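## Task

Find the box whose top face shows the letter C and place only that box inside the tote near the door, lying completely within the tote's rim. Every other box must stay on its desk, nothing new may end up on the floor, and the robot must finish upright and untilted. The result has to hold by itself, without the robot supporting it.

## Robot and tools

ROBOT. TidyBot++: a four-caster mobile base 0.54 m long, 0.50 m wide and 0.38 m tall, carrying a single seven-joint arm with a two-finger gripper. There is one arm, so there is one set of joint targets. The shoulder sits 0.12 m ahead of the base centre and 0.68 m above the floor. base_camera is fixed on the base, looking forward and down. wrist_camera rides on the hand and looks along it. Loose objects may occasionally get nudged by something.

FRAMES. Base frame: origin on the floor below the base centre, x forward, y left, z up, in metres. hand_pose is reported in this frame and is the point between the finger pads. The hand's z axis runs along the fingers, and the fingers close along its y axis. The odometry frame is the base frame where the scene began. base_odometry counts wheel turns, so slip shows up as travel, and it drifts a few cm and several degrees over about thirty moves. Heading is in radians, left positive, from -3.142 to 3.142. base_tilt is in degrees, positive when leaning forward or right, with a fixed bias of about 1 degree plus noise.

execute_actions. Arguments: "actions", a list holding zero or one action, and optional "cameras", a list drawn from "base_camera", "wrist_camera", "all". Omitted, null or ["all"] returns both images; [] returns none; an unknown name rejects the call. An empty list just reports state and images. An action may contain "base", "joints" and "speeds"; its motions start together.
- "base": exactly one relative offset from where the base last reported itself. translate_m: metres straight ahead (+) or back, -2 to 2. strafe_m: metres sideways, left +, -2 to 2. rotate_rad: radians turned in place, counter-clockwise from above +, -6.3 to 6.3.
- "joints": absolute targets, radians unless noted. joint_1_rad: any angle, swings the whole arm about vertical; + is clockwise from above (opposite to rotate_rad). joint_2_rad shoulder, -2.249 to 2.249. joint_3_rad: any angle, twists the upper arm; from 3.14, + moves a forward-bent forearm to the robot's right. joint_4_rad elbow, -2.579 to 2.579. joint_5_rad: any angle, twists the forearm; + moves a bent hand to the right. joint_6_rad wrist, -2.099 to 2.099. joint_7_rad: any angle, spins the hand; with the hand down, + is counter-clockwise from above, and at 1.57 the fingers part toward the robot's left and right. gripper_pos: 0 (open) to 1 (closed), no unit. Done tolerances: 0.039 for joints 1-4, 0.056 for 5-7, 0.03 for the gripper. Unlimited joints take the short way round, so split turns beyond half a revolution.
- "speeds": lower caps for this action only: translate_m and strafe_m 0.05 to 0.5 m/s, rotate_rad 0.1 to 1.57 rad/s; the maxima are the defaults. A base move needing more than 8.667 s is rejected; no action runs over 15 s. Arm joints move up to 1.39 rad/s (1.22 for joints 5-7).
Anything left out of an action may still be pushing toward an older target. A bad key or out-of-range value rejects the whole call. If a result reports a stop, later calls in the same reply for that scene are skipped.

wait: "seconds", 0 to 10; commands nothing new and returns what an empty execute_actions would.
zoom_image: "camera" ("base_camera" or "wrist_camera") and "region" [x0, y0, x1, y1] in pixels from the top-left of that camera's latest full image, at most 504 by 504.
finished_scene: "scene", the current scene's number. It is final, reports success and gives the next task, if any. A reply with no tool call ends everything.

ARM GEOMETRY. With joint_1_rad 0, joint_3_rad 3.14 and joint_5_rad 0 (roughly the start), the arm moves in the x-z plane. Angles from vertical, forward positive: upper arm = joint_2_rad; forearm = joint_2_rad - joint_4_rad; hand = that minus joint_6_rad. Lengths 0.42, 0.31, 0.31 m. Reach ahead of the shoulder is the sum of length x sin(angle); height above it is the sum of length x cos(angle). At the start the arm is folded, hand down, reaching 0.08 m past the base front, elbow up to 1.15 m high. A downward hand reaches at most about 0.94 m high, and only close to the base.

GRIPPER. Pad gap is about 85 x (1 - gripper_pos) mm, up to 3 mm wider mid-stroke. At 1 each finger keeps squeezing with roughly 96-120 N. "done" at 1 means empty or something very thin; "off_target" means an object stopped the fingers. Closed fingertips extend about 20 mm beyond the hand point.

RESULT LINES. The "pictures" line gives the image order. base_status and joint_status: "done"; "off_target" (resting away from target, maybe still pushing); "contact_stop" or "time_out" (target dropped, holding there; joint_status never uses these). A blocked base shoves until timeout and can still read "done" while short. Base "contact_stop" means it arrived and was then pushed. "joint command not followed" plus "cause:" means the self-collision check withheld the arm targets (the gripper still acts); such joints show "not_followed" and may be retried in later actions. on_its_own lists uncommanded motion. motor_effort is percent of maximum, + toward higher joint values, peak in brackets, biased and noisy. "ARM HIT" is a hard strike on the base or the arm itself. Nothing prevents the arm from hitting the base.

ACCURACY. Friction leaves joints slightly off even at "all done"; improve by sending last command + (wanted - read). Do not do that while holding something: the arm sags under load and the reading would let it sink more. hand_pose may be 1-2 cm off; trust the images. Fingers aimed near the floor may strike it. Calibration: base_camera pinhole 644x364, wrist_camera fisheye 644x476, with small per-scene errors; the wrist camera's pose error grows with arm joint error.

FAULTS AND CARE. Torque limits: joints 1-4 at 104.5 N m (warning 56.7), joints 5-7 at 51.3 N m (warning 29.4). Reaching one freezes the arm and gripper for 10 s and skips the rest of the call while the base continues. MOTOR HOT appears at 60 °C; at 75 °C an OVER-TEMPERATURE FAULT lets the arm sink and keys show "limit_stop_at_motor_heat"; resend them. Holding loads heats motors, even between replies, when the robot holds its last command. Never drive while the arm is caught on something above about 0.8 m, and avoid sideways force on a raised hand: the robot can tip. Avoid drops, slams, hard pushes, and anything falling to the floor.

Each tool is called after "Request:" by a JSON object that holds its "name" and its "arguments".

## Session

Request:
{"name": "execute_actions", "arguments": {"actions": [{"joints":{"joint_1_rad":0,"joint_2_rad":-0.3,"joint_3_rad":3.14,"joint_4_rad":-0.5,"joint_5_rad":0,"joint_6_rad":-1.75,"joint_7_rad":1.57,"gripper_pos":0}}]}}

Scene clock: 3.50 s.
base_odometry: x=+0.000 y=+0.000 heading=+0.000 (m, m, rad; odometry frame)
base_tilt: forward=+0.4 right=-0.2 (deg)
base_status: not commanded
joint_positions: joint_1_rad=+0.005 joint_2_rad=-0.313 joint_3_rad=+3.127 joint_4_rad=-0.511 joint_5_rad=-0.020 joint_6_rad=-1.699 joint_7_rad=+1.555 gripper_pos=+0.000
joint_status: all done
motor_effort: joint_1_rad=+2(2) joint_2_rad=+3(9) joint_3_rad=+0(1) joint_4_rad=+11(24) joint_5_rad=+0(0) joint_6_rad=+8(8) joint_7_rad=+1(0) (%)
hand_pose: x=+0.3460 y=+0.0126 z=+1.2905 quat_wxyz=(-0.013, +0.813, +0.006, +0.583) (m; base frame)
pictures: base_camera, wrist_camera
camera_calibration (this result's frames):
wrist_camera: T_world_to_cam=[[0.0700197, -0.99726, 0.0238732, -0.0360446], [-0.296073, -0.0436295, -0.954168, 1.39468], [0.952595, 0.0597424, -0.298317, 0.185584], [0, 0, 0, 1]] pos_world=[0.238665, 0.0138162, 1.38698]
Images, in order (width x height): base_camera 644x364, wrist_camera 644x476.

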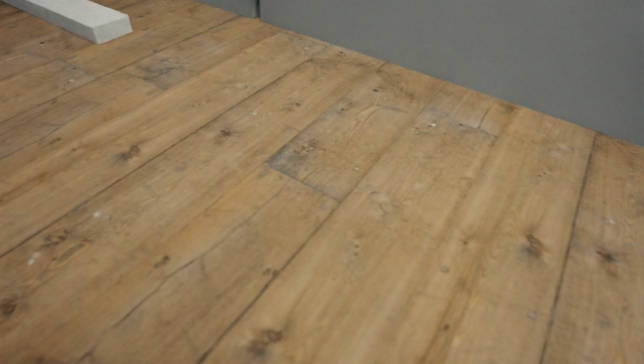

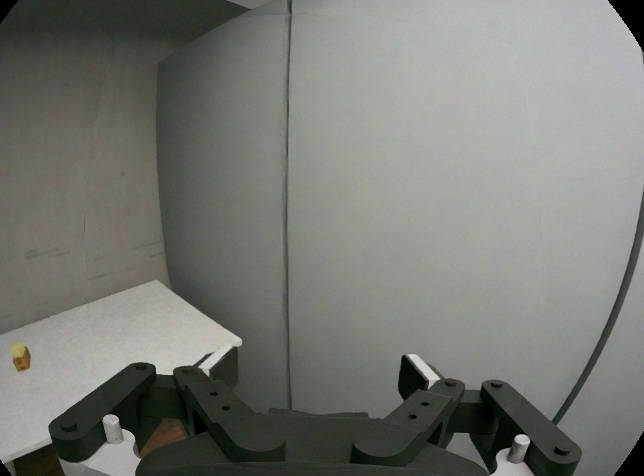

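Request:
{"name": "execute_actions", "arguments": {"actions": [{"base":{"rotate_rad":1.04},"joints":{"joint_2_rad":0.0,"joint_4_rad":-1.0,"joint_6_rad":-1.5}}]}}

Scene clock: 16.30 s.
base_odometry: x=+0.000 y=+0.000 heading=+1.039 (m, m, rad; odometry frame)
base_tilt: forward=+0.4 right=-0.2 (deg)
base_status: done
joint_positions: joint_1_rad=+0.005 joint_2_rad=+0.005 joint_3_rad=+3.139 joint_4_rad=-0.995 joint_5_rad=-0.020 joint_6_rad=-1.551 joint_7_rad=+1.555 gripper_pos=+0.000
joint_status: all done
motor_effort: joint_1_rad=+2(0) joint_2_rad=-16(22) joint_3_rad=+0(2) joint_4_rad=+20(23) joint_5_rad=+0(1) joint_6_rad=+4(7) joint_7_rad=+1(1) (%)
hand_pose: x=+0.5591 y=+0.0067 z=+1.0136 quat_wxyz=(-0.012, +0.957, -0.006, +0.291) (m; base frame)
pictures: base_camera, wrist_camera
camera_calibration (this result's frames):
wrist_camera: T_world_to_cam=[[0.0550712, -0.998209, -0.0233494, 0.00595666], [-0.816373, -0.0315504, -0.576663, 1.10149], [0.574894, 0.0508193, -0.816648, 0.636858], [0, 0, 0, 1]] pos_world=[0.532776, 0.00833387, 1.15542]
Images, in order (width x height): base_camera 644x364, wrist_camera 644x476.

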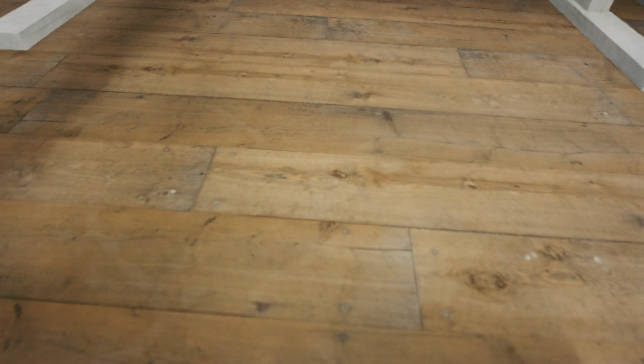

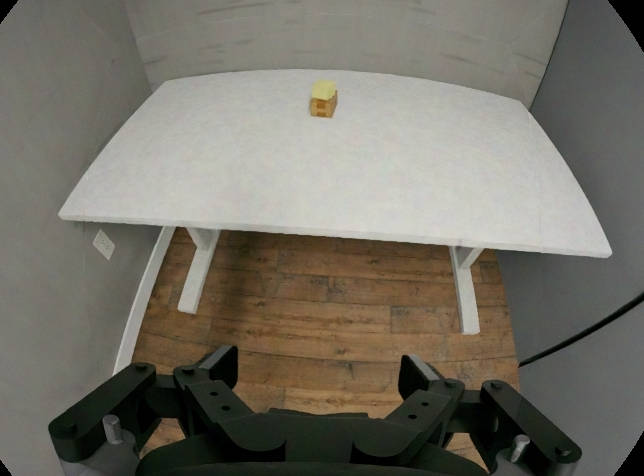

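Request:
{"name": "execute_actions", "arguments": {"actions": [{"base":{"translate_m":0.58},"joints":{"joint_1_rad":-0.03,"joint_2_rad":0.10,"joint_4_rad":-1.37,"joint_6_rad":-0.89}}], "cameras": ["wrist_camera"]}}

Scene clock: 30.57 s.
base_odometry: x=+0.293 y=+0.501 heading=+1.040 (m, m, rad; odometry frame)
base_tilt: forward=+0.4 right=-0.2 (deg)
base_status: done
joint_positions: joint_1_rad=-0.014 joint_2_rad=+0.103 joint_3_rad=+3.139 joint_4_rad=-1.361 joint_5_rad=-0.020 joint_6_rad=-0.935 joint_7_rad=+1.555 gripper_pos=+0.000
joint_status: all done
motor_effort: joint_1_rad=+2(1) joint_2_rad=-23(27) joint_3_rad=+0(0) joint_4_rad=+24(25) joint_5_rad=+0(0) joint_6_rad=+5(6) joint_7_rad=+1(1) (%)
hand_pose: x=+0.6852 y=+0.0157 z=+0.9042 quat_wxyz=(-0.016, +0.932, -0.002, +0.362) (m; base frame)
pictures: wrist_camera
camera_calibration (this result's frames):
wrist_camera: T_world_to_cam=[[0.0654299, -0.997665, -0.0195817, -0.00500906], [-0.719416, -0.0335645, -0.693768, 1.1811], [0.691491, 0.0594805, -0.719933, 0.307202], [0, 0, 0, 1]] pos_world=[0.6376, 0.016373, 1.04047]
Images, in order (width x height): wrist_camera 644x476.

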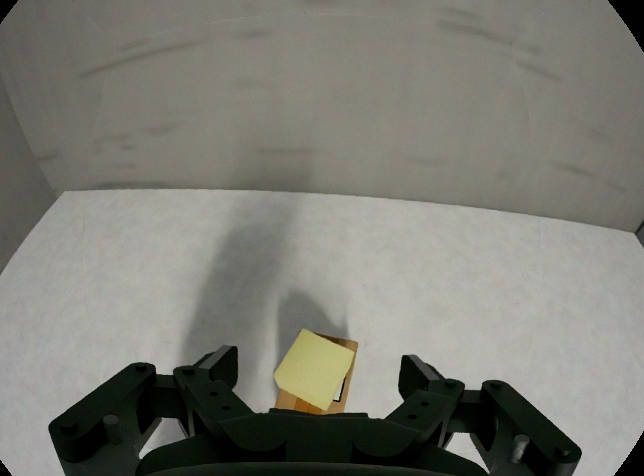

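Request:
{"name": "execute_actions", "arguments": {"actions": [{"joints":{"joint_2_rad":0.505,"joint_4_rad":-0.635,"joint_6_rad":-1.69,"joint_7_rad":1.10}}], "cameras": ["wrist_camera"]}}

Scene clock: 47.87 s.
base_odometry: x=+0.293 y=+0.501 heading=+1.040 (m, m, rad; odometry frame)
base_tilt: forward=+0.4 right=-0.2 (deg)
base_status: not commanded
joint_positions: joint_1_rad=-0.014 joint_2_rad=+0.495 joint_3_rad=+3.139 joint_4_rad=-0.650 joint_5_rad=-0.020 joint_6_rad=-1.641 joint_7_rad=+1.142 gripper_pos=+0.000
joint_status: all done
motor_effort: joint_1_rad=+2(2) joint_2_rad=-33(34) joint_3_rad=-1(0) joint_4_rad=+20(25) joint_5_rad=+0(0) joint_6_rad=+2(6) joint_7_rad=+1(1) (%)
hand_pose: x=+0.7134 y=+0.0171 z=+0.8899 quat_wxyz=(-0.049, +0.964, -0.199, +0.170) (m; base frame)
pictures: wrist_camera
camera_calibration (this result's frames):
wrist_camera: T_world_to_cam=[[-0.312224, -0.933627, -0.175662, 0.401418], [-0.871345, 0.355105, -0.338612, 0.977244], [0.378515, 0.0473394, -0.924384, 0.682675], [0, 0, 0, 1]] pos_world=[0.718447, -0.00456694, 1.03247]
Images, in order (width x height): wrist_camera 644x476.

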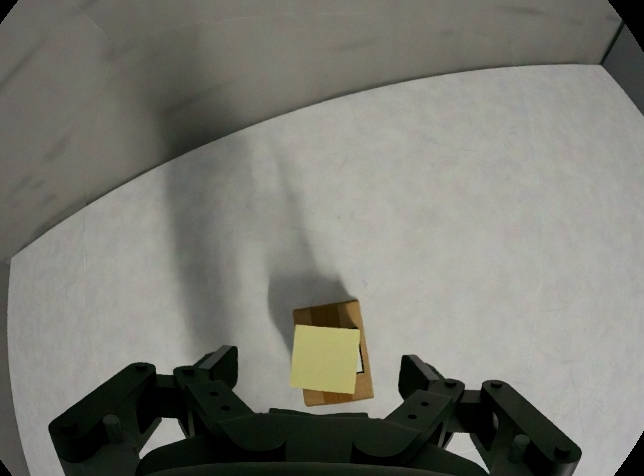

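Request:
{"name": "execute_actions", "arguments": {"actions": [{"joints":{"joint_2_rad":0.445,"joint_4_rad":-0.975,"joint_6_rad":-1.335}}], "cameras": ["wrist_camera"]}}

Scene clock: 59.37 s.
base_odometry: x=+0.293 y=+0.501 heading=+1.040 (m, m, rad; odometry frame)
base_tilt: forward=+0.4 right=-0.2 (deg)
base_status: not commanded
joint_positions: joint_1_rad=-0.014 joint_2_rad=+0.458 joint_3_rad=+3.139 joint_4_rad=-0.964 joint_5_rad=-0.020 joint_6_rad=-1.385 joint_7_rad=+1.142 gripper_pos=+0.000
joint_status: all done
motor_effort: joint_1_rad=+2(2) joint_2_rad=-33(35) joint_3_rad=+0(0) joint_4_rad=+22(23) joint_5_rad=+0(0) joint_6_rad=+2(2) joint_7_rad=+1(1) (%)
hand_pose: x=+0.7181 y=+0.0172 z=+0.8121 quat_wxyz=(-0.047, +0.965, -0.202, +0.160) (m; base frame)
pictures: wrist_camera
camera_calibration (this result's frames):
wrist_camera: T_world_to_cam=[[-0.320258, -0.931893, -0.170323, 0.390708], [-0.876189, 0.359739, -0.320752, 0.943805], [0.360178, 0.0465119, -0.931723, 0.628101], [0, 0, 0, 1]] pos_world=[0.72585, -0.00463964, 0.95449]
Images, in order (width x height): wrist_camera 644x476.

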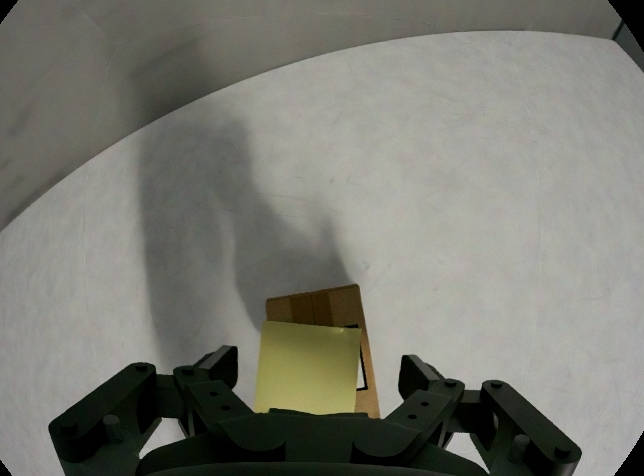

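Request:
{"name": "execute_actions", "arguments": {"actions": [{"joints":{"joint_4_rad":-1.02,"joint_6_rad":-1.29}}], "cameras": []}}

Request:
{"name": "execute_actions", "arguments": {"actions": [{"joints":{"gripper_pos":1}}], "cameras": []}}

Request:
{"name": "execute_actions", "arguments": {"actions": [{"joints":{"joint_4_rad":-0.9,"joint_6_rad":-1.49}}], "cameras": []}}

Request:
{"name": "execute_actions", "arguments": {"actions": [{"base":{"translate_m":-0.1},"joints":{"joint_1_rad":-0.25}}], "cameras": ["wrist_camera"]}}

Scene clock: 78.07 s.
base_odometry: x=+0.293 y=+0.501 heading=+1.040 (m, m, rad; odometry frame)
base_tilt: forward=+0.4 right=-0.2 (deg)
base_status: not commanded
joint_positions: joint_1_rad=-0.014 joint_2_rad=+0.454 joint_3_rad=+3.139 joint_4_rad=-1.009 joint_5_rad=-0.020 joint_6_rad=-1.340 joint_7_rad=+1.142 gripper_pos=+0.000
joint_status: all done
motor_effort: joint_1_rad=+2(1) joint_2_rad=-32(34) joint_3_rad=+0(0) joint_4_rad=+22(23) joint_5_rad=+0(0) joint_6_rad=+2(2) joint_7_rad=+0(1) (%)
hand_pose: x=+0.7192 y=+0.0172 z=+0.8002 quat_wxyz=(-0.048, +0.965, -0.202, +0.162) (m; base frame)
pictures: none
No camera images: the call's "cameras" was empty. Leave "cameras" out to get every camera's image.

Scene clock: 79.17 s.
base_odometry: x=+0.293 y=+0.501 heading=+1.040 (m, m, rad; odometry frame)
base_tilt: forward=+0.4 right=-0.2 (deg)
base_status: not commanded
joint_positions: joint_1_rad=-0.015 joint_2_rad=+0.452 joint_3_rad=+3.139 joint_4_rad=-1.010 joint_5_rad=-0.020 joint_6_rad=-1.340 joint_7_rad=+1.142 gripper_pos=+0.491
joint_status: gripper_pos off_target (ended at +0.491, target +1.000)
motor_effort: joint_1_rad=+2(0) joint_2_rad=-33(33) joint_3_rad=-1(1) joint_4_rad=+22(23) joint_5_rad=+0(1) joint_6_rad=+2(3) joint_7_rad=+1(1) (%)
hand_pose: x=+0.7190 y=+0.0179 z=+0.8009 quat_wxyz=(-0.048, +0.965, -0.202, +0.163) (m; base frame)
pictures: none
No camera images: the call's "cameras" was empty. Leave "cameras" out to get every camera's image.

Scene clock: 80.17 s.
base_odometry: x=+0.293 y=+0.501 heading=+1.040 (m, m, rad; odometry frame)
base_tilt: forward=+0.4 right=-0.2 (deg)
base_status: not commanded
joint_positions: joint_1_rad=-0.015 joint_2_rad=+0.449 joint_3_rad=+3.139 joint_4_rad=-0.912 joint_5_rad=-0.020 joint_6_rad=-1.445 joint_7_rad=+1.142 gripper_pos=+0.491
joint_status: all done
motor_effort: joint_1_rad=+2(2) joint_2_rad=-33(35) joint_3_rad=-1(0) joint_4_rad=+23(23) joint_5_rad=+0(0) joint_6_rad=+2(3) joint_7_rad=+1(1) (%)
hand_pose: x=+0.7113 y=+0.0178 z=+0.8326 quat_wxyz=(-0.047, +0.965, -0.201, +0.161) (m; base frame)
pictures: none
No camera images: the call's "cameras" was empty. Leave "cameras" out to get every camera's image.

Scene clock: 81.57 s.
base_odometry: x=+0.242 y=+0.414 heading=+1.040 (m, m, rad; odometry frame)
base_tilt: forward=+0.4 right=-0.2 (deg)
base_status: done
joint_positions: joint_1_rad=-0.252 joint_2_rad=+0.446 joint_3_rad=+3.137 joint_4_rad=-0.912 joint_5_rad=-0.020 joint_6_rad=-1.446 joint_7_rad=+1.142 gripper_pos=+0.491
joint_status: all done
motor_effort: joint_1_rad=+2(4) joint_2_rad=-33(36) joint_3_rad=-1(2) joint_4_rad=+22(24) joint_5_rad=+0(1) joint_6_rad=+1(3) joint_7_rad=+1(1) (%)
hand_pose: x=+0.6897 y=+0.1572 z=+0.8344 quat_wxyz=(-0.067, +0.982, -0.084, +0.155) (m; base frame)
pictures: wrist_camera
camera_calibration (this result's frames):
wrist_camera: T_world_to_cam=[[-0.0877803, -0.981176, -0.17201, 0.364697], [-0.935983, 0.140338, -0.322863, 0.953173], [0.340926, 0.132657, -0.930684, 0.651526], [0, 0, 0, 1]] pos_world=[0.702045, 0.137636, 0.976841]
Images, in order (width x height): wrist_camera 644x476.

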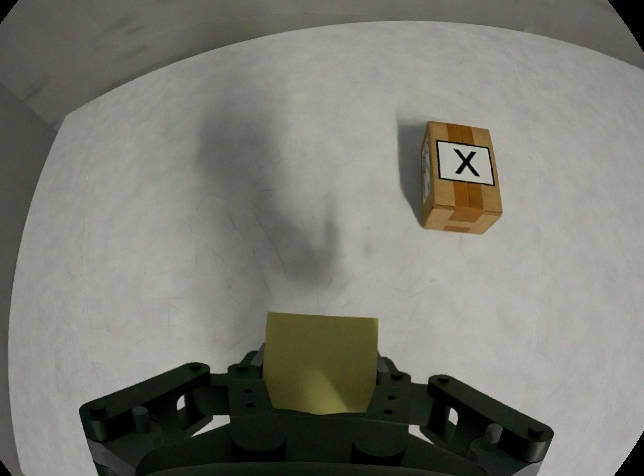

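Request:
{"name": "execute_actions", "arguments": {"actions": [{"joints":{"joint_4_rad":-1.19,"joint_6_rad":-1.12}}], "cameras": ["wrist_camera"]}}

Scene clock: 95.47 s.
base_odometry: x=+0.242 y=+0.414 heading=+1.040 (m, m, rad; odometry frame)
base_tilt: forward=+0.4 right=-0.2 (deg)
base_status: not commanded
joint_positions: joint_1_rad=-0.252 joint_2_rad=+0.441 joint_3_rad=+3.137 joint_4_rad=-1.175 joint_5_rad=-0.020 joint_6_rad=-1.168 joint_7_rad=+1.142 gripper_pos=+0.491
joint_status: all done
motor_effort: joint_1_rad=+2(1) joint_2_rad=-31(35) joint_3_rad=+0(1) joint_4_rad=+21(23) joint_5_rad=+0(0) joint_6_rad=+2(3) joint_7_rad=+1(1) (%)
hand_pose: x=+0.7000 y=+0.1596 z=+0.7567 quat_wxyz=(-0.070, +0.980, -0.087, +0.164) (m; base frame)
pictures: wrist_camera
camera_calibration (this result's frames):
wrist_camera: T_world_to_cam=[[-0.090034, -0.979742, -0.178885, 0.361167], [-0.929032, 0.147342, -0.339397, 0.943956], [0.358879, 0.135632, -0.923477, 0.556843], [0, 0, 0, 1]] pos_world=[0.709643, 0.13924, 0.899214]
Images, in order (width x height): wrist_camera 644x476.

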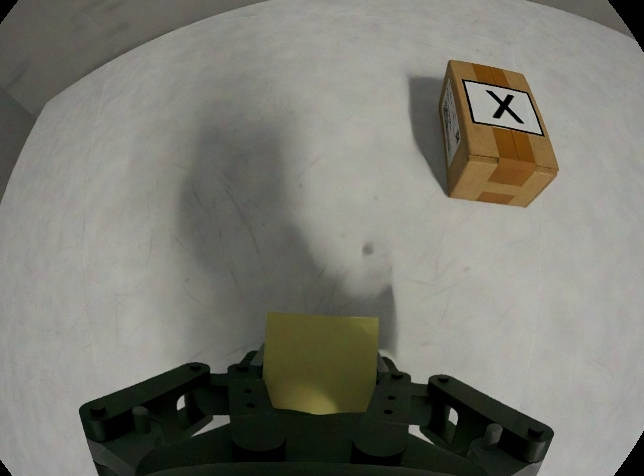

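Request:
{"name": "execute_actions", "arguments": {"actions": [{"joints":{"gripper_pos":0}}], "cameras": []}}

Request:
{"name": "execute_actions", "arguments": {"actions": [{"joints":{"joint_4_rad":-0.95,"joint_6_rad":-1.45}}], "cameras": []}}

Request:
{"name": "execute_actions", "arguments": {"actions": [{"base":{"translate_m":-0.4},"joints":{"joint_1_rad":0,"joint_2_rad":-0.6,"joint_4_rad":-1.2,"joint_6_rad":-1.3,"joint_7_rad":1.6}}], "cameras": []}}

Request:
{"name": "execute_actions", "arguments": {"actions": [{"base":{"rotate_rad":3.05}}]}}

Scene clock: 109.00 s.
base_odometry: x=+0.242 y=+0.414 heading=+1.040 (m, m, rad; odometry frame)
base_tilt: forward=+0.4 right=-0.2 (deg)
base_status: not commanded
joint_positions: joint_1_rad=-0.252 joint_2_rad=+0.440 joint_3_rad=+3.137 joint_4_rad=-1.176 joint_5_rad=-0.020 joint_6_rad=-1.168 joint_7_rad=+1.142 gripper_pos=+0.000
joint_status: all done
motor_effort: joint_1_rad=+2(2) joint_2_rad=-32(33) joint_3_rad=-1(1) joint_4_rad=+22(23) joint_5_rad=+0(0) joint_6_rad=+2(3) joint_7_rad=+1(1) (%)
hand_pose: x=+0.6997 y=+0.1595 z=+0.7565 quat_wxyz=(-0.070, +0.980, -0.087, +0.164) (m; base frame)
pictures: none
No camera images: the call's "cameras" was empty. Leave "cameras" out to get every camera's image.

Scene clock: 110.27 s.
base_odometry: x=+0.242 y=+0.414 heading=+1.040 (m, m, rad; odometry frame)
base_tilt: forward=+0.4 right=-0.2 (deg)
base_status: not commanded
joint_positions: joint_1_rad=-0.252 joint_2_rad=+0.440 joint_3_rad=+3.137 joint_4_rad=-0.962 joint_5_rad=-0.020 joint_6_rad=-1.402 joint_7_rad=+1.142 gripper_pos=+0.000
joint_status: all done
motor_effort: joint_1_rad=+2(2) joint_2_rad=-32(34) joint_3_rad=+0(0) joint_4_rad=+22(23) joint_5_rad=+0(0) joint_6_rad=+2(3) joint_7_rad=+1(1) (%)
hand_pose: x=+0.6900 y=+0.1573 z=+0.8214 quat_wxyz=(-0.067, +0.982, -0.085, +0.154) (m; base frame)
pictures: none
No camera images: the call's "cameras" was empty. Leave "cameras" out to get every camera's image.

Scene clock: 112.67 s.
base_odometry: x=+0.041 y=+0.069 heading=+1.041 (m, m, rad; odometry frame)
base_tilt: forward=+0.4 right=-0.2 (deg)
base_status: done
joint_positions: joint_1_rad=-0.016 joint_2_rad=-0.599 joint_3_rad=+3.137 joint_4_rad=-1.184 joint_5_rad=-0.020 joint_6_rad=-1.352 joint_7_rad=+1.557 gripper_pos=+0.000
joint_status: all done
motor_effort: joint_1_rad=+2(0) joint_2_rad=+6(36) joint_3_rad=+1(2) joint_4_rad=+18(23) joint_5_rad=+0(0) joint_6_rad=+8(8) joint_7_rad=+1(1) (%)
hand_pose: x=+0.3457 y=+0.0135 z=+1.1801 quat_wxyz=(-0.018, +0.824, +0.007, +0.566) (m; base frame)
pictures: none
No camera images: the call's "cameras" was empty. Leave "cameras" out to get every camera's image.

Scene clock: 115.90 s.
base_odometry: x=+0.041 y=+0.069 heading=-2.193 (m, m, rad; odometry frame)
base_tilt: forward=+0.4 right=-0.2 (deg)
base_status: done
joint_positions: joint_1_rad=-0.015 joint_2_rad=-0.599 joint_3_rad=+3.137 joint_4_rad=-1.185 joint_5_rad=-0.020 joint_6_rad=-1.351 joint_7_rad=+1.557 gripper_pos=+0.000
joint_status: not commanded
motor_effort: joint_1_rad=+2(1) joint_2_rad=+6(7) joint_3_rad=+1(1) joint_4_rad=+18(19) joint_5_rad=+0(1) joint_6_rad=+8(8) joint_7_rad=+0(1) (%)
hand_pose: x=+0.3461 y=+0.0132 z=+1.1797 quat_wxyz=(-0.017, +0.824, +0.007, +0.566) (m; base frame)
pictures: base_camera, wrist_camera
camera_calibration (this result's frames):
wrist_camera: T_world_to_cam=[[0.0779525, -0.996844, 0.0150264, -0.0251379], [-0.333613, -0.0402858, -0.941849, 1.28744], [0.939482, 0.0684065, -0.335701, 0.200959], [0, 0, 0, 1]] pos_world=[0.242671, 0.0130602, 1.28042]
Images, in order (width x height): base_camera 644x364, wrist_camera 644x476.

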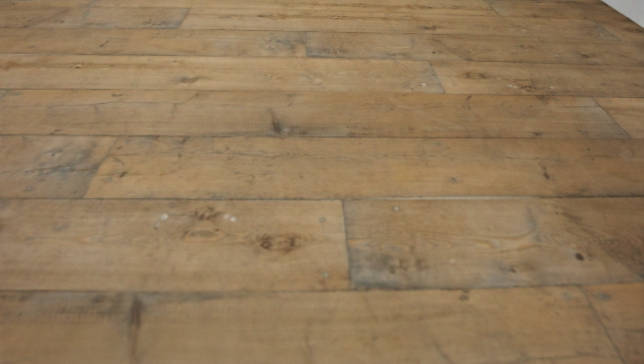

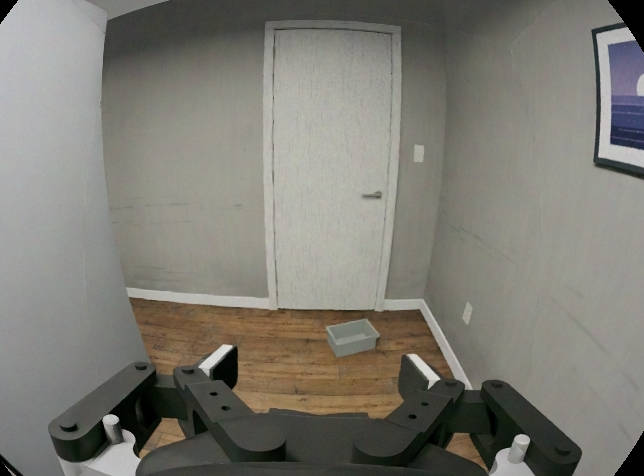

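Request:
{"name": "execute_actions", "arguments": {"actions": [{"base":{"strafe_m":0.35}}], "cameras": []}}

Request:
{"name": "execute_actions", "arguments": {"actions": [{"base":{"translate_m":1.5},"joints":{"joint_1_rad":-0.5}}], "cameras": []}}

Request:
{"name": "execute_actions", "arguments": {"actions": [{"joints":{"joint_1_rad":-1.75}}]}}

Scene clock: 133.37 s.
base_odometry: x=+0.326 y=-0.135 heading=-2.192 (m, m, rad; odometry frame)
base_tilt: forward=+0.4 right=-0.2 (deg)
base_status: done
joint_positions: joint_1_rad=-0.012 joint_2_rad=-0.599 joint_3_rad=+3.136 joint_4_rad=-1.185 joint_5_rad=-0.020 joint_6_rad=-1.351 joint_7_rad=+1.557 gripper_pos=+0.000
joint_status: not commanded
motor_effort: joint_1_rad=+1(1) joint_2_rad=+6(8) joint_3_rad=+1(2) joint_4_rad=+18(19) joint_5_rad=+0(1) joint_6_rad=+7(7) joint_7_rad=+1(1) (%)
hand_pose: x=+0.3461 y=+0.0130 z=+1.1797 quat_wxyz=(-0.017, +0.824, +0.006, +0.566) (m; base frame)
pictures: none
No camera images: the call's "cameras" was empty. Leave "cameras" out to get every camera's image.

Scene clock: 137.73 s.
base_odometry: x=-0.547 y=-1.355 heading=-2.192 (m, m, rad; odometry frame)
base_tilt: forward=+0.4 right=-0.2 (deg)
base_status: done
joint_positions: joint_1_rad=-0.487 joint_2_rad=-0.598 joint_3_rad=+3.136 joint_4_rad=-1.188 joint_5_rad=-0.020 joint_6_rad=-1.350 joint_7_rad=+1.557 gripper_pos=+0.000
joint_status: all done
motor_effort: joint_1_rad=+2(2) joint_2_rad=+6(10) joint_3_rad=+0(1) joint_4_rad=+18(18) joint_5_rad=+0(0) joint_6_rad=+7(7) joint_7_rad=+1(1) (%)
hand_pose: x=+0.3159 y=+0.1156 z=+1.1784 quat_wxyz=(-0.149, +0.800, +0.200, +0.545) (m; base frame)
pictures: none
No camera images: the call's "cameras" was empty. Leave "cameras" out to get every camera's image.

Scene clock: 140.27 s.
base_odometry: x=-0.547 y=-1.355 heading=-2.192 (m, m, rad; odometry frame)
base_tilt: forward=+0.4 right=-0.2 (deg)
base_status: not commanded
joint_positions: joint_1_rad=-1.737 joint_2_rad=-0.598 joint_3_rad=+3.136 joint_4_rad=-1.188 joint_5_rad=-0.020 joint_6_rad=-1.350 joint_7_rad=+1.557 gripper_pos=+0.000
joint_status: all done
motor_effort: joint_1_rad=+2(1) joint_2_rad=+6(6) joint_3_rad=+0(1) joint_4_rad=+18(18) joint_5_rad=+0(0) joint_6_rad=+7(7) joint_7_rad=+1(1) (%)
hand_pose: x=+0.0714 y=+0.2233 z=+1.1784 quat_wxyz=(-0.440, +0.532, +0.630, +0.355) (m; base frame)
pictures: base_camera, wrist_camera
camera_calibration (this result's frames):
wrist_camera: T_world_to_cam=[[0.973666, 0.227471, 0.0151964, -0.131795], [0.0909536, -0.326465, -0.940823, 1.23544], [-0.209049, 0.91743, -0.338557, 0.339919], [0, 0, 0, 1]] pos_world=[0.0870171, 0.121454, 1.27941]
Images, in order (width x height): base_camera 644x364, wrist_camera 644x476.

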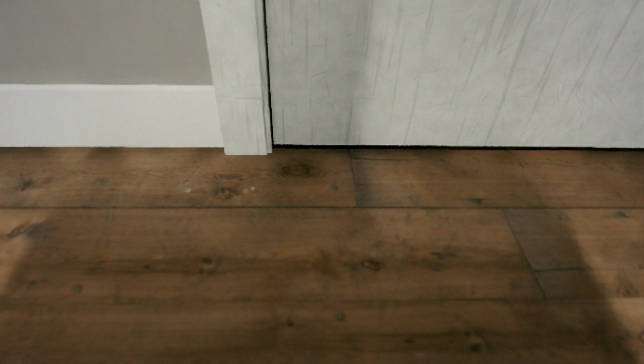

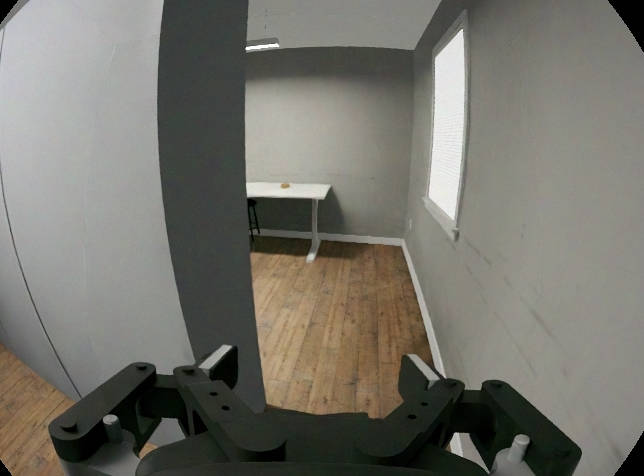

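Request:
{"name": "execute_actions", "arguments": {"actions": [{"base":{"translate_m":0.17},"joints":{"joint_1_rad":-1.57}}], "cameras": []}}

Request:
{"name": "execute_actions", "arguments": {"actions": [{"base":{"strafe_m":1.9},"joints":{"joint_2_rad":-0.3,"joint_4_rad":-0.5,"joint_6_rad":-1.8}}], "cameras": []}}

Request:
{"name": "execute_actions", "arguments": {"actions": [{"base":{"rotate_rad":1.57},"joints":{"joint_1_rad":-0.7}}]}}

Scene clock: 153.97 s.
base_odometry: x=-0.645 y=-1.494 heading=-2.192 (m, m, rad; odometry frame)
base_tilt: forward=+0.4 right=-0.2 (deg)
base_status: done
joint_positions: joint_1_rad=-1.586 joint_2_rad=-0.598 joint_3_rad=+3.141 joint_4_rad=-1.188 joint_5_rad=-0.020 joint_6_rad=-1.350 joint_7_rad=+1.557 gripper_pos=+0.000
joint_status: all done
motor_effort: joint_1_rad=+2(1) joint_2_rad=+6(8) joint_3_rad=+0(2) joint_4_rad=+18(19) joint_5_rad=+0(1) joint_6_rad=+8(8) joint_7_rad=+1(1) (%)
hand_pose: x=+0.1078 y=+0.2281 z=+1.1785 quat_wxyz=(-0.412, +0.580, +0.587, +0.387) (m; base frame)
pictures: none
No camera images: the call's "cameras" was empty. Leave "cameras" out to get every camera's image.

Scene clock: 159.13 s.
base_odometry: x=+0.899 y=-2.600 heading=-2.192 (m, m, rad; odometry frame)
base_tilt: forward=+0.4 right=-0.2 (deg)
base_status: done
joint_positions: joint_1_rad=-1.585 joint_2_rad=-0.297 joint_3_rad=+3.141 joint_4_rad=-0.514 joint_5_rad=-0.020 joint_6_rad=-1.750 joint_7_rad=+1.557 gripper_pos=+0.000
joint_status: all done
motor_effort: joint_1_rad=+2(2) joint_2_rad=+2(11) joint_3_rad=+1(1) joint_4_rad=+11(19) joint_5_rad=+0(0) joint_6_rad=+7(9) joint_7_rad=+1(1) (%)
hand_pose: x=+0.1078 y=+0.2316 z=+1.2711 quat_wxyz=(-0.402, +0.583, +0.594, +0.381) (m; base frame)
pictures: none
No camera images: the call's "cameras" was empty. Leave "cameras" out to get every camera's image.

Scene clock: 161.43 s.
base_odometry: x=+0.899 y=-2.600 heading=-0.623 (m, m, rad; odometry frame)
base_tilt: forward=+0.4 right=-0.2 (deg)
base_status: done
joint_positions: joint_1_rad=-0.714 joint_2_rad=-0.297 joint_3_rad=+3.141 joint_4_rad=-0.514 joint_5_rad=-0.020 joint_6_rad=-1.750 joint_7_rad=+1.557 gripper_pos=+0.000
joint_status: all done
motor_effort: joint_1_rad=+2(1) joint_2_rad=+2(4) joint_3_rad=+0(1) joint_4_rad=+11(12) joint_5_rad=+0(1) joint_6_rad=+7(7) joint_7_rad=+1(1) (%)
hand_pose: x=+0.2891 y=+0.1579 z=+1.2711 quat_wxyz=(-0.204, +0.779, +0.293, +0.515) (m; base frame)
pictures: base_camera, wrist_camera
camera_calibration (this result's frames):
wrist_camera: T_world_to_cam=[[0.701653, -0.712291, 0.0180288, -0.106857], [-0.247579, -0.267451, -0.931222, 1.35778], [0.668123, 0.648931, -0.364006, 0.298043], [0, 0, 0, 1]] pos_world=[0.212004, 0.0936175, 1.37481]
Images, in order (width x height): base_camera 644x364, wrist_camera 644x476.

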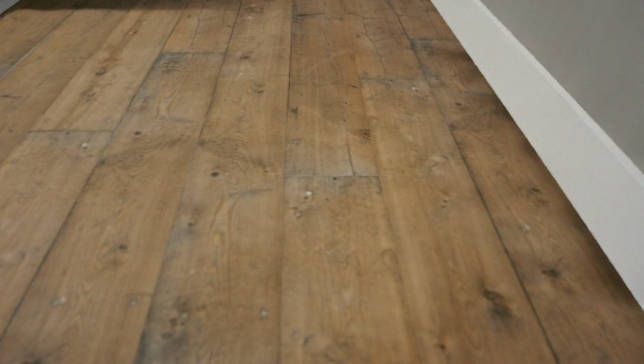

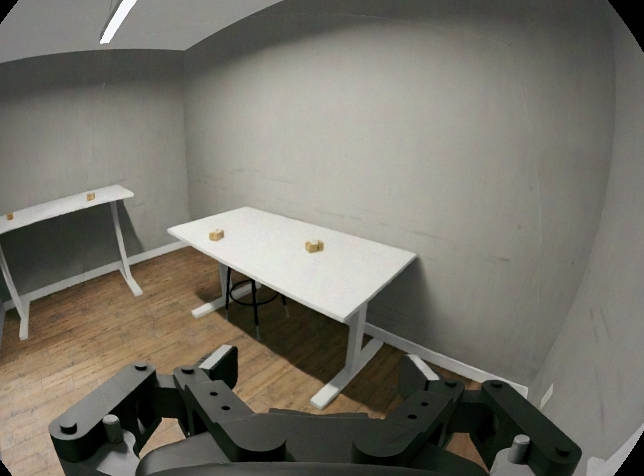

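Request:
{"name": "execute_actions", "arguments": {"actions": [{"base":{"strafe_m":1.3},"joints":{"joint_1_rad":0.0,"joint_2_rad":0.4,"joint_4_rad":-0.2,"joint_6_rad":-1.8}}]}}

Scene clock: 178.80 s.
base_odometry: x=+1.656 y=-1.542 heading=-0.622 (m, m, rad; odometry frame)
base_tilt: forward=+0.4 right=-0.2 (deg)
base_status: done
joint_positions: joint_1_rad=-0.007 joint_2_rad=+0.404 joint_3_rad=+3.141 joint_4_rad=-0.214 joint_5_rad=-0.020 joint_6_rad=-1.750 joint_7_rad=+1.557 gripper_pos=+0.000
joint_status: all done
motor_effort: joint_1_rad=+2(5) joint_2_rad=-27(31) joint_3_rad=+0(1) joint_4_rad=+17(18) joint_5_rad=+0(1) joint_6_rad=+5(8) joint_7_rad=+1(1) (%)
hand_pose: x=+0.6837 y=+0.0116 z=+1.1022 quat_wxyz=(-0.013, +0.926, +0.003, +0.377) (m; base frame)
pictures: base_camera, wrist_camera
camera_calibration (this result's frames):
wrist_camera: T_world_to_cam=[[0.072062, -0.997365, -0.00837046, -0.0220223], [-0.697081, -0.0443599, -0.715618, 1.32622], [0.713361, 0.0574038, -0.698441, 0.412351], [0, 0, 0, 1]] pos_world=[0.631912, 0.013196, 1.23688]
Images, in order (width x height): base_camera 644x364, wrist_camera 644x476.

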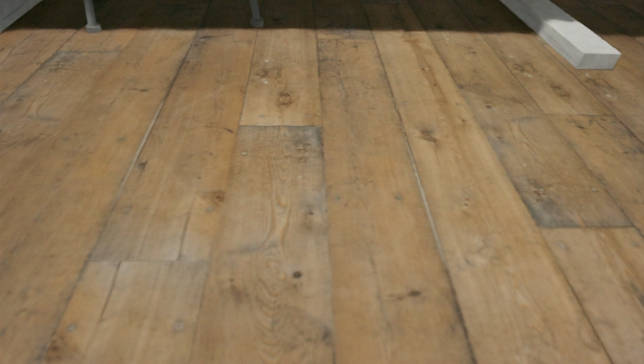

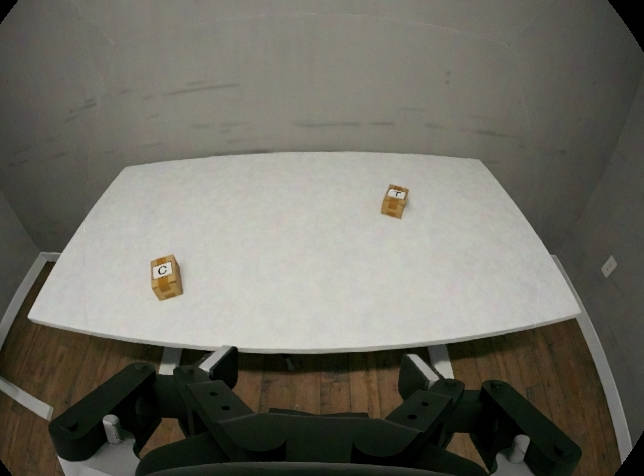

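Request:
{"name": "execute_actions", "arguments": {"actions": [{"base":{"strafe_m":0.37}}], "cameras": []}}

Request:
{"name": "execute_actions", "arguments": {"actions": [{"base":{"translate_m":0.40},"joints":{"joint_2_rad":0.15,"joint_4_rad":-0.9,"joint_6_rad":-1.9}}]}}

Scene clock: 189.23 s.
base_odometry: x=+1.871 y=-1.241 heading=-0.620 (m, m, rad; odometry frame)
base_tilt: forward=+0.4 right=-0.2 (deg)
base_status: done
joint_positions: joint_1_rad=-0.007 joint_2_rad=+0.404 joint_3_rad=+3.141 joint_4_rad=-0.214 joint_5_rad=-0.020 joint_6_rad=-1.750 joint_7_rad=+1.557 gripper_pos=+0.000
joint_status: not commanded
motor_effort: joint_1_rad=+2(5) joint_2_rad=-27(27) joint_3_rad=+0(1) joint_4_rad=+17(17) joint_5_rad=+0(1) joint_6_rad=+6(5) joint_7_rad=+1(1) (%)
hand_pose: x=+0.6837 y=+0.0118 z=+1.1022 quat_wxyz=(-0.013, +0.926, +0.003, +0.377) (m; base frame)
pictures: none
No camera images: the call's "cameras" was empty. Leave "cameras" out to get every camera's image.

Scene clock: 191.60 s.
base_odometry: x=+2.196 y=-1.473 heading=-0.619 (m, m, rad; odometry frame)
base_tilt: forward=+0.4 right=-0.2 (deg)
base_status: done
joint_positions: joint_1_rad=-0.007 joint_2_rad=+0.161 joint_3_rad=+3.141 joint_4_rad=-0.887 joint_5_rad=-0.020 joint_6_rad=-1.848 joint_7_rad=+1.557 gripper_pos=+0.000
joint_status: all done
motor_effort: joint_1_rad=+2(4) joint_2_rad=-21(28) joint_3_rad=+0(0) joint_4_rad=+19(20) joint_5_rad=+0(1) joint_6_rad=+1(5) joint_7_rad=+1(0) (%)
hand_pose: x=+0.5343 y=+0.0106 z=+0.9520 quat_wxyz=(-0.011, +0.992, +0.001, +0.122) (m; base frame)
pictures: base_camera, wrist_camera
camera_calibration (this result's frames):
wrist_camera: T_world_to_cam=[[0.0611807, -0.997373, -0.0387881, 0.0212021], [-0.962658, -0.0486946, -0.266304, 0.82872], [0.263716, 0.0536324, -0.963108, 0.906295], [0, 0, 0, 1]] pos_world=[0.557472, 0.0128938, 1.09437]
Images, in order (width x height): base_camera 644x364, wrist_camera 644x476.

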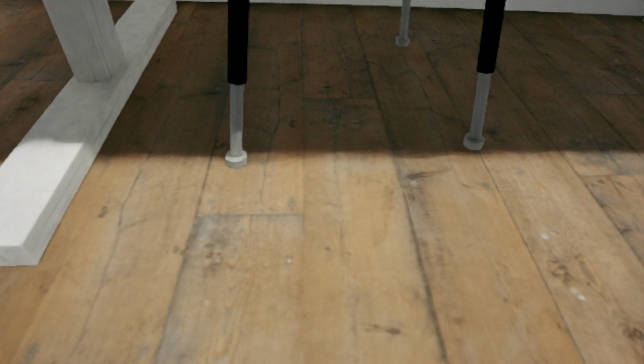

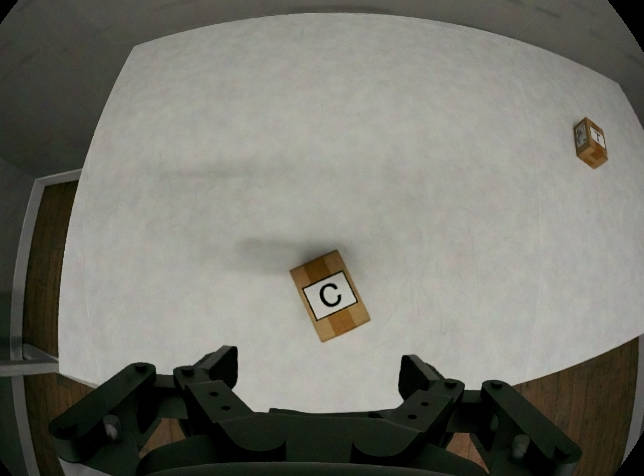

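Request:
{"name": "execute_actions", "arguments": {"actions": [{"joints":{"joint_1_rad":0.02,"joint_2_rad":0.376,"joint_4_rad":-0.945,"joint_6_rad":-1.75,"joint_7_rad":2.01}}], "cameras": ["wrist_camera"]}}

Scene clock: 202.80 s.
base_odometry: x=+2.196 y=-1.473 heading=-0.620 (m, m, rad; odometry frame)
base_tilt: forward=+0.4 right=-0.2 (deg)
base_status: not commanded
joint_positions: joint_1_rad=+0.004 joint_2_rad=+0.381 joint_3_rad=+3.141 joint_4_rad=-0.937 joint_5_rad=-0.020 joint_6_rad=-1.796 joint_7_rad=+1.971 gripper_pos=+0.000
joint_status: all done
motor_effort: joint_1_rad=+2(2) joint_2_rad=-28(33) joint_3_rad=+0(1) joint_4_rad=+19(21) joint_5_rad=+0(0) joint_6_rad=-1(2) joint_7_rad=+1(2) (%)
hand_pose: x=+0.5884 y=+0.0058 z=+0.8399 quat_wxyz=(-0.007, +0.980, +0.199, +0.015) (m; base frame)
pictures: wrist_camera
camera_calibration (this result's frames):
wrist_camera: T_world_to_cam=[[0.437026, -0.898691, -0.036916, -0.214493], [-0.898733, -0.434673, -0.0577763, 0.640193], [0.0358766, 0.0584274, -0.997647, 0.947385], [0, 0, 0, 1]] pos_world=[0.635113, 0.0301587, 0.974225]
Images, in order (width x height): wrist_camera 644x476.

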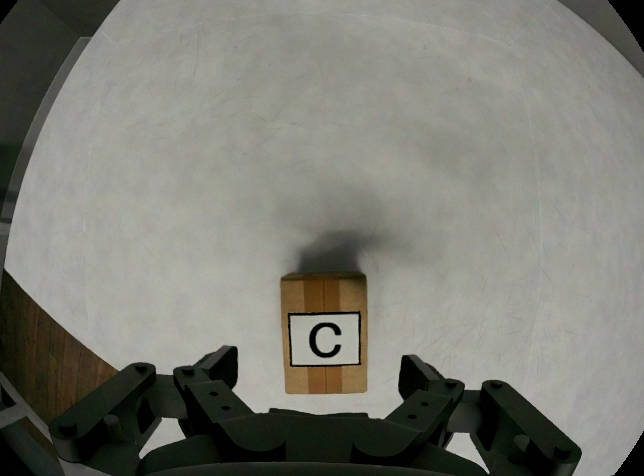

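Request:
{"name": "execute_actions", "arguments": {"actions": [{"joints":{"joint_2_rad":0.345,"joint_4_rad":-1.235,"joint_6_rad":-1.49}}], "cameras": ["wrist_camera"]}}

Request:
{"name": "execute_actions", "arguments": {"actions": [{"joints":{"gripper_pos":1}}], "cameras": ["wrist_camera"]}}

Scene clock: 216.10 s.
base_odometry: x=+2.196 y=-1.473 heading=-0.620 (m, m, rad; odometry frame)
base_tilt: forward=+0.4 right=-0.2 (deg)
base_status: not commanded
joint_positions: joint_1_rad=+0.004 joint_2_rad=+0.358 joint_3_rad=+3.141 joint_4_rad=-1.224 joint_5_rad=-0.020 joint_6_rad=-1.540 joint_7_rad=+1.971 gripper_pos=+0.000
joint_status: all done
motor_effort: joint_1_rad=+2(2) joint_2_rad=-28(29) joint_3_rad=-1(1) joint_4_rad=+21(21) joint_5_rad=+0(0) joint_6_rad=-1(0) joint_7_rad=+0(0) (%)
hand_pose: x=+0.5871 y=+0.0060 z=+0.7613 quat_wxyz=(-0.008, +0.980, +0.197, +0.012) (m; base frame)
pictures: wrist_camera
camera_calibration (this result's frames):
wrist_camera: T_world_to_cam=[[0.432116, -0.900897, -0.0407593, -0.210832], [-0.901363, -0.430019, -0.0512726, 0.631115], [0.028664, 0.0588946, -0.997853, 0.873374], [0, 0, 0, 1]] pos_world=[0.634933, 0.0300172, 0.895264]
Images, in order (width x height): wrist_camera 644x476.

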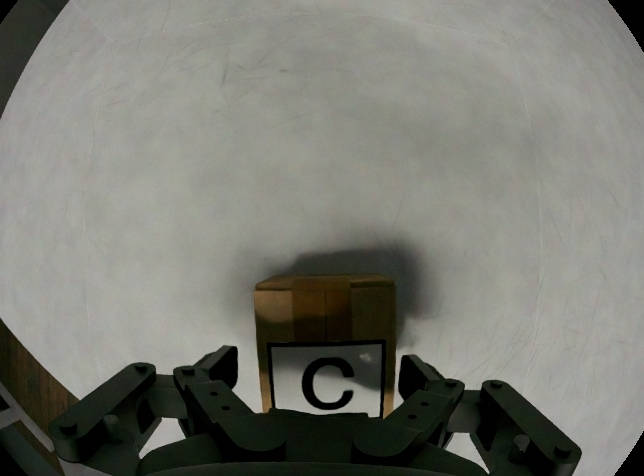

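Scene clock: 217.20 s.
base_odometry: x=+2.196 y=-1.473 heading=-0.620 (m, m, rad; odometry frame)
base_tilt: forward=+0.4 right=-0.2 (deg)
base_status: not commanded
joint_positions: joint_1_rad=+0.004 joint_2_rad=+0.351 joint_3_rad=+3.141 joint_4_rad=-1.226 joint_5_rad=-0.020 joint_6_rad=-1.539 joint_7_rad=+1.971 gripper_pos=+0.351
joint_status: gripper_pos off_target (ended at +0.351, target +1.000)
motor_effort: joint_1_rad=+2(2) joint_2_rad=-28(29) joint_3_rad=+0(0) joint_4_rad=+21(21) joint_5_rad=+0(0) joint_6_rad=-1(1) joint_7_rad=+1(1) (%)
hand_pose: x=+0.5857 y=+0.0059 z=+0.7637 quat_wxyz=(-0.008, +0.980, +0.196, +0.014) (m; base frame)
pictures: wrist_camera
camera_calibration (this result's frames):
wrist_camera: T_world_to_cam=[[0.432056, -0.901016, -0.0387041, -0.211793], [-0.901229, -0.429774, -0.0555091, 0.633136], [0.0333806, 0.0588643, -0.997708, 0.873031], [0, 0, 0, 1]] pos_world=[0.632965, 0.0298858, 0.897977]
Images, in order (width x height): wrist_camera 644x476.

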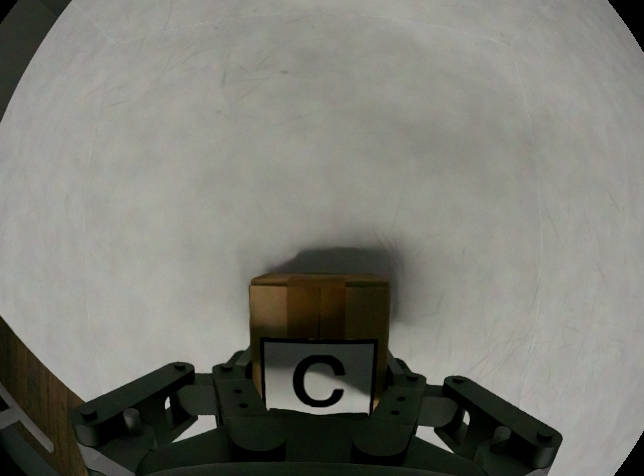

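Request:
{"name": "execute_actions", "arguments": {"actions": [{"joints":{"joint_2_rad":-0.1,"joint_4_rad":-1.3,"joint_6_rad":-1.7,"joint_7_rad":1.57}}], "cameras": []}}

Request:
{"name": "execute_actions", "arguments": {"actions": [{"base":{"rotate_rad":-2.0}}], "cameras": []}}

Request:
{"name": "execute_actions", "arguments": {"actions": [{"base":{"translate_m":1.6},"joints":{"joint_2_rad":-0.4,"joint_4_rad":-2.3,"joint_6_rad":-0.8}}], "cameras": []}}

Request:
{"name": "execute_actions", "arguments": {"actions": [{"base":{"rotate_rad":-1.14}}]}}

Scene clock: 231.63 s.
base_odometry: x=+2.196 y=-1.473 heading=-0.620 (m, m, rad; odometry frame)
base_tilt: forward=+0.4 right=-0.2 (deg)
base_status: not commanded
joint_positions: joint_1_rad=+0.004 joint_2_rad=-0.101 joint_3_rad=+3.141 joint_4_rad=-1.287 joint_5_rad=-0.020 joint_6_rad=-1.654 joint_7_rad=+1.611 gripper_pos=+0.351
joint_status: all done
motor_effort: joint_1_rad=+2(2) joint_2_rad=-14(30) joint_3_rad=+0(0) joint_4_rad=+22(22) joint_5_rad=+0(0) joint_6_rad=+2(2) joint_7_rad=+0(0) (%)
hand_pose: x=+0.4605 y=+0.0064 z=+0.9210 quat_wxyz=(-0.007, +0.988, +0.021, +0.150) (m; base frame)
pictures: none
No camera images: the call's "cameras" was empty. Leave "cameras" out to get every camera's image.

Scene clock: 234.20 s.
base_odometry: x=+2.196 y=-1.473 heading=-2.619 (m, m, rad; odometry frame)
base_tilt: forward=+0.4 right=-0.2 (deg)
base_status: done
joint_positions: joint_1_rad=+0.011 joint_2_rad=-0.096 joint_3_rad=+3.140 joint_4_rad=-1.288 joint_5_rad=-0.020 joint_6_rad=-1.654 joint_7_rad=+1.611 gripper_pos=+0.351
joint_status: not commanded
motor_effort: joint_1_rad=+1(4) joint_2_rad=-13(16) joint_3_rad=+0(3) joint_4_rad=+22(22) joint_5_rad=+0(2) joint_6_rad=+2(2) joint_7_rad=+1(1) (%)
hand_pose: x=+0.4616 y=+0.0044 z=+0.9192 quat_wxyz=(-0.006, +0.989, +0.018, +0.148) (m; base frame)
pictures: none
No camera images: the call's "cameras" was empty. Leave "cameras" out to get every camera's image.

Scene clock: 238.77 s.
base_odometry: x=+0.809 y=-2.270 heading=-2.620 (m, m, rad; odometry frame)
base_tilt: forward=+0.4 right=-0.2 (deg)
base_status: done
joint_positions: joint_1_rad=+0.011 joint_2_rad=-0.388 joint_3_rad=+3.140 joint_4_rad=-2.292 joint_5_rad=-0.020 joint_6_rad=-0.849 joint_7_rad=+1.611 gripper_pos=+0.351
joint_status: all done
motor_effort: joint_1_rad=+2(2) joint_2_rad=-3(15) joint_3_rad=+0(1) joint_4_rad=+22(24) joint_5_rad=+0(0) joint_6_rad=+3(2) joint_7_rad=+1(1) (%)
hand_pose: x=+0.3748 y=+0.0036 z=+0.6803 quat_wxyz=(-0.004, +0.981, +0.010, +0.193) (m; base frame)
pictures: none
No camera images: the call's "cameras" was empty. Leave "cameras" out to get every camera's image.

Scene clock: 240.77 s.
base_odometry: x=+0.809 y=-2.270 heading=+2.524 (m, m, rad; odometry frame)
base_tilt: forward=+0.4 right=-0.2 (deg)
base_status: done
joint_positions: joint_1_rad=+0.012 joint_2_rad=-0.388 joint_3_rad=+3.140 joint_4_rad=-2.292 joint_5_rad=-0.020 joint_6_rad=-0.849 joint_7_rad=+1.611 gripper_pos=+0.351
joint_status: not commanded
motor_effort: joint_1_rad=+1(2) joint_2_rad=-4(4) joint_3_rad=+0(1) joint_4_rad=+22(22) joint_5_rad=+0(0) joint_6_rad=+3(3) joint_7_rad=+1(1) (%)
hand_pose: x=+0.3749 y=+0.0035 z=+0.6803 quat_wxyz=(-0.004, +0.981, +0.010, +0.193) (m; base frame)
pictures: base_camera, wrist_camera
camera_calibration (this result's frames):
wrist_camera: T_world_to_cam=[[0.0789719, -0.996795, -0.0127863, -0.0110359], [-0.913532, -0.0672293, -0.401173, 0.675938], [0.399028, 0.0433621, -0.915913, 0.604296], [0, 0, 0, 1]] pos_world=[0.377232, 0.0082388, 0.82451]
Images, in order (width x height): base_camera 644x364, wrist_camera 644x476.

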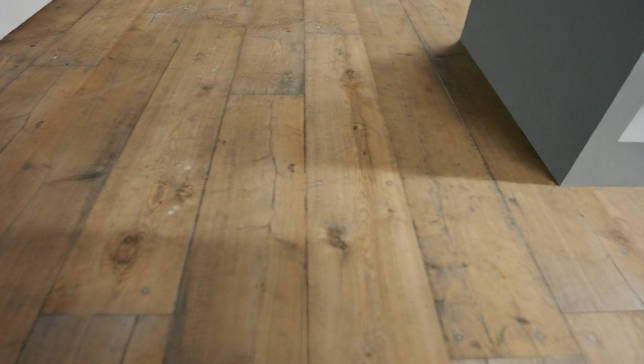

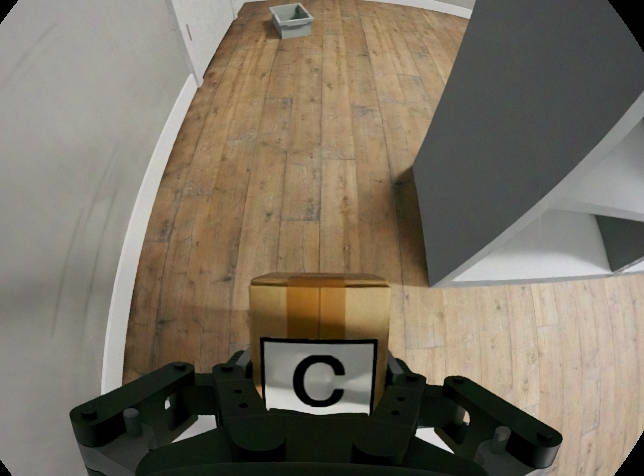

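Request:
{"name": "execute_actions", "arguments": {"actions": [{"base":{"strafe_m":0.18}}], "cameras": []}}

Request:
{"name": "execute_actions", "arguments": {"actions": [{"base":{"translate_m":1.45}}]}}

Scene clock: 246.80 s.
base_odometry: x=+0.704 y=-2.417 heading=+2.523 (m, m, rad; odometry frame)
base_tilt: forward=+0.4 right=-0.3 (deg)
base_status: done
joint_positions: joint_1_rad=+0.012 joint_2_rad=-0.388 joint_3_rad=+3.140 joint_4_rad=-2.292 joint_5_rad=-0.020 joint_6_rad=-0.849 joint_7_rad=+1.611 gripper_pos=+0.351
joint_status: not commanded
motor_effort: joint_1_rad=+2(1) joint_2_rad=-4(4) joint_3_rad=+0(2) joint_4_rad=+21(22) joint_5_rad=+0(1) joint_6_rad=+3(3) joint_7_rad=+1(1) (%)
hand_pose: x=+0.3749 y=+0.0036 z=+0.6803 quat_wxyz=(-0.004, +0.981, +0.010, +0.193) (m; base frame)
pictures: none
No camera images: the call's "cameras" was empty. Leave "cameras" out to get every camera's image.

Scene clock: 251.07 s.
base_odometry: x=-0.478 y=-1.577 heading=+2.523 (m, m, rad; odometry frame)
base_tilt: forward=+0.4 right=-0.2 (deg)
base_status: done
joint_positions: joint_1_rad=+0.012 joint_2_rad=-0.393 joint_3_rad=+3.140 joint_4_rad=-2.293 joint_5_rad=-0.020 joint_6_rad=-0.848 joint_7_rad=+1.611 gripper_pos=+0.351
joint_status: not commanded
motor_effort: joint_1_rad=+2(1) joint_2_rad=-3(6) joint_3_rad=+0(1) joint_4_rad=+22(23) joint_5_rad=+0(0) joint_6_rad=+3(3) joint_7_rad=+1(1) (%)
hand_pose: x=+0.3748 y=+0.0036 z=+0.6814 quat_wxyz=(-0.003, +0.981, +0.010, +0.196) (m; base frame)
pictures: base_camera, wrist_camera
camera_calibration (this result's frames):
wrist_camera: T_world_to_cam=[[0.0794393, -0.996765, -0.0121661, -0.0115115], [-0.91154, -0.0676965, -0.405601, 0.678592], [0.403465, 0.0433105, -0.913969, 0.602289], [0, 0, 0, 1]] pos_world=[0.376476, 0.0083786, 0.825571]
Images, in order (width x height): base_camera 644x364, wrist_camera 644x476.

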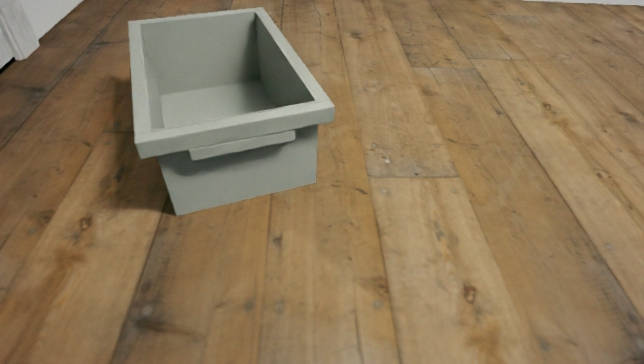

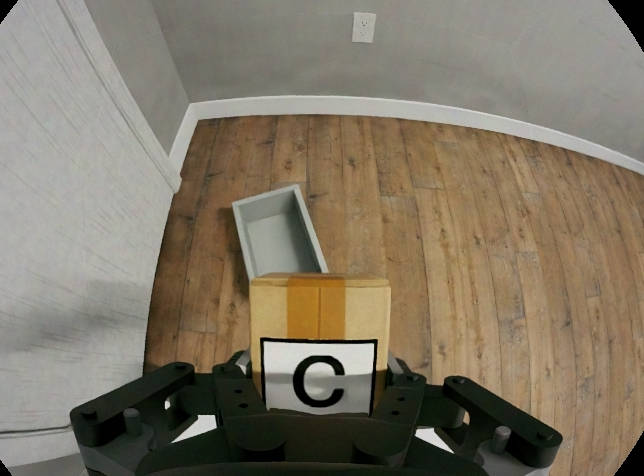

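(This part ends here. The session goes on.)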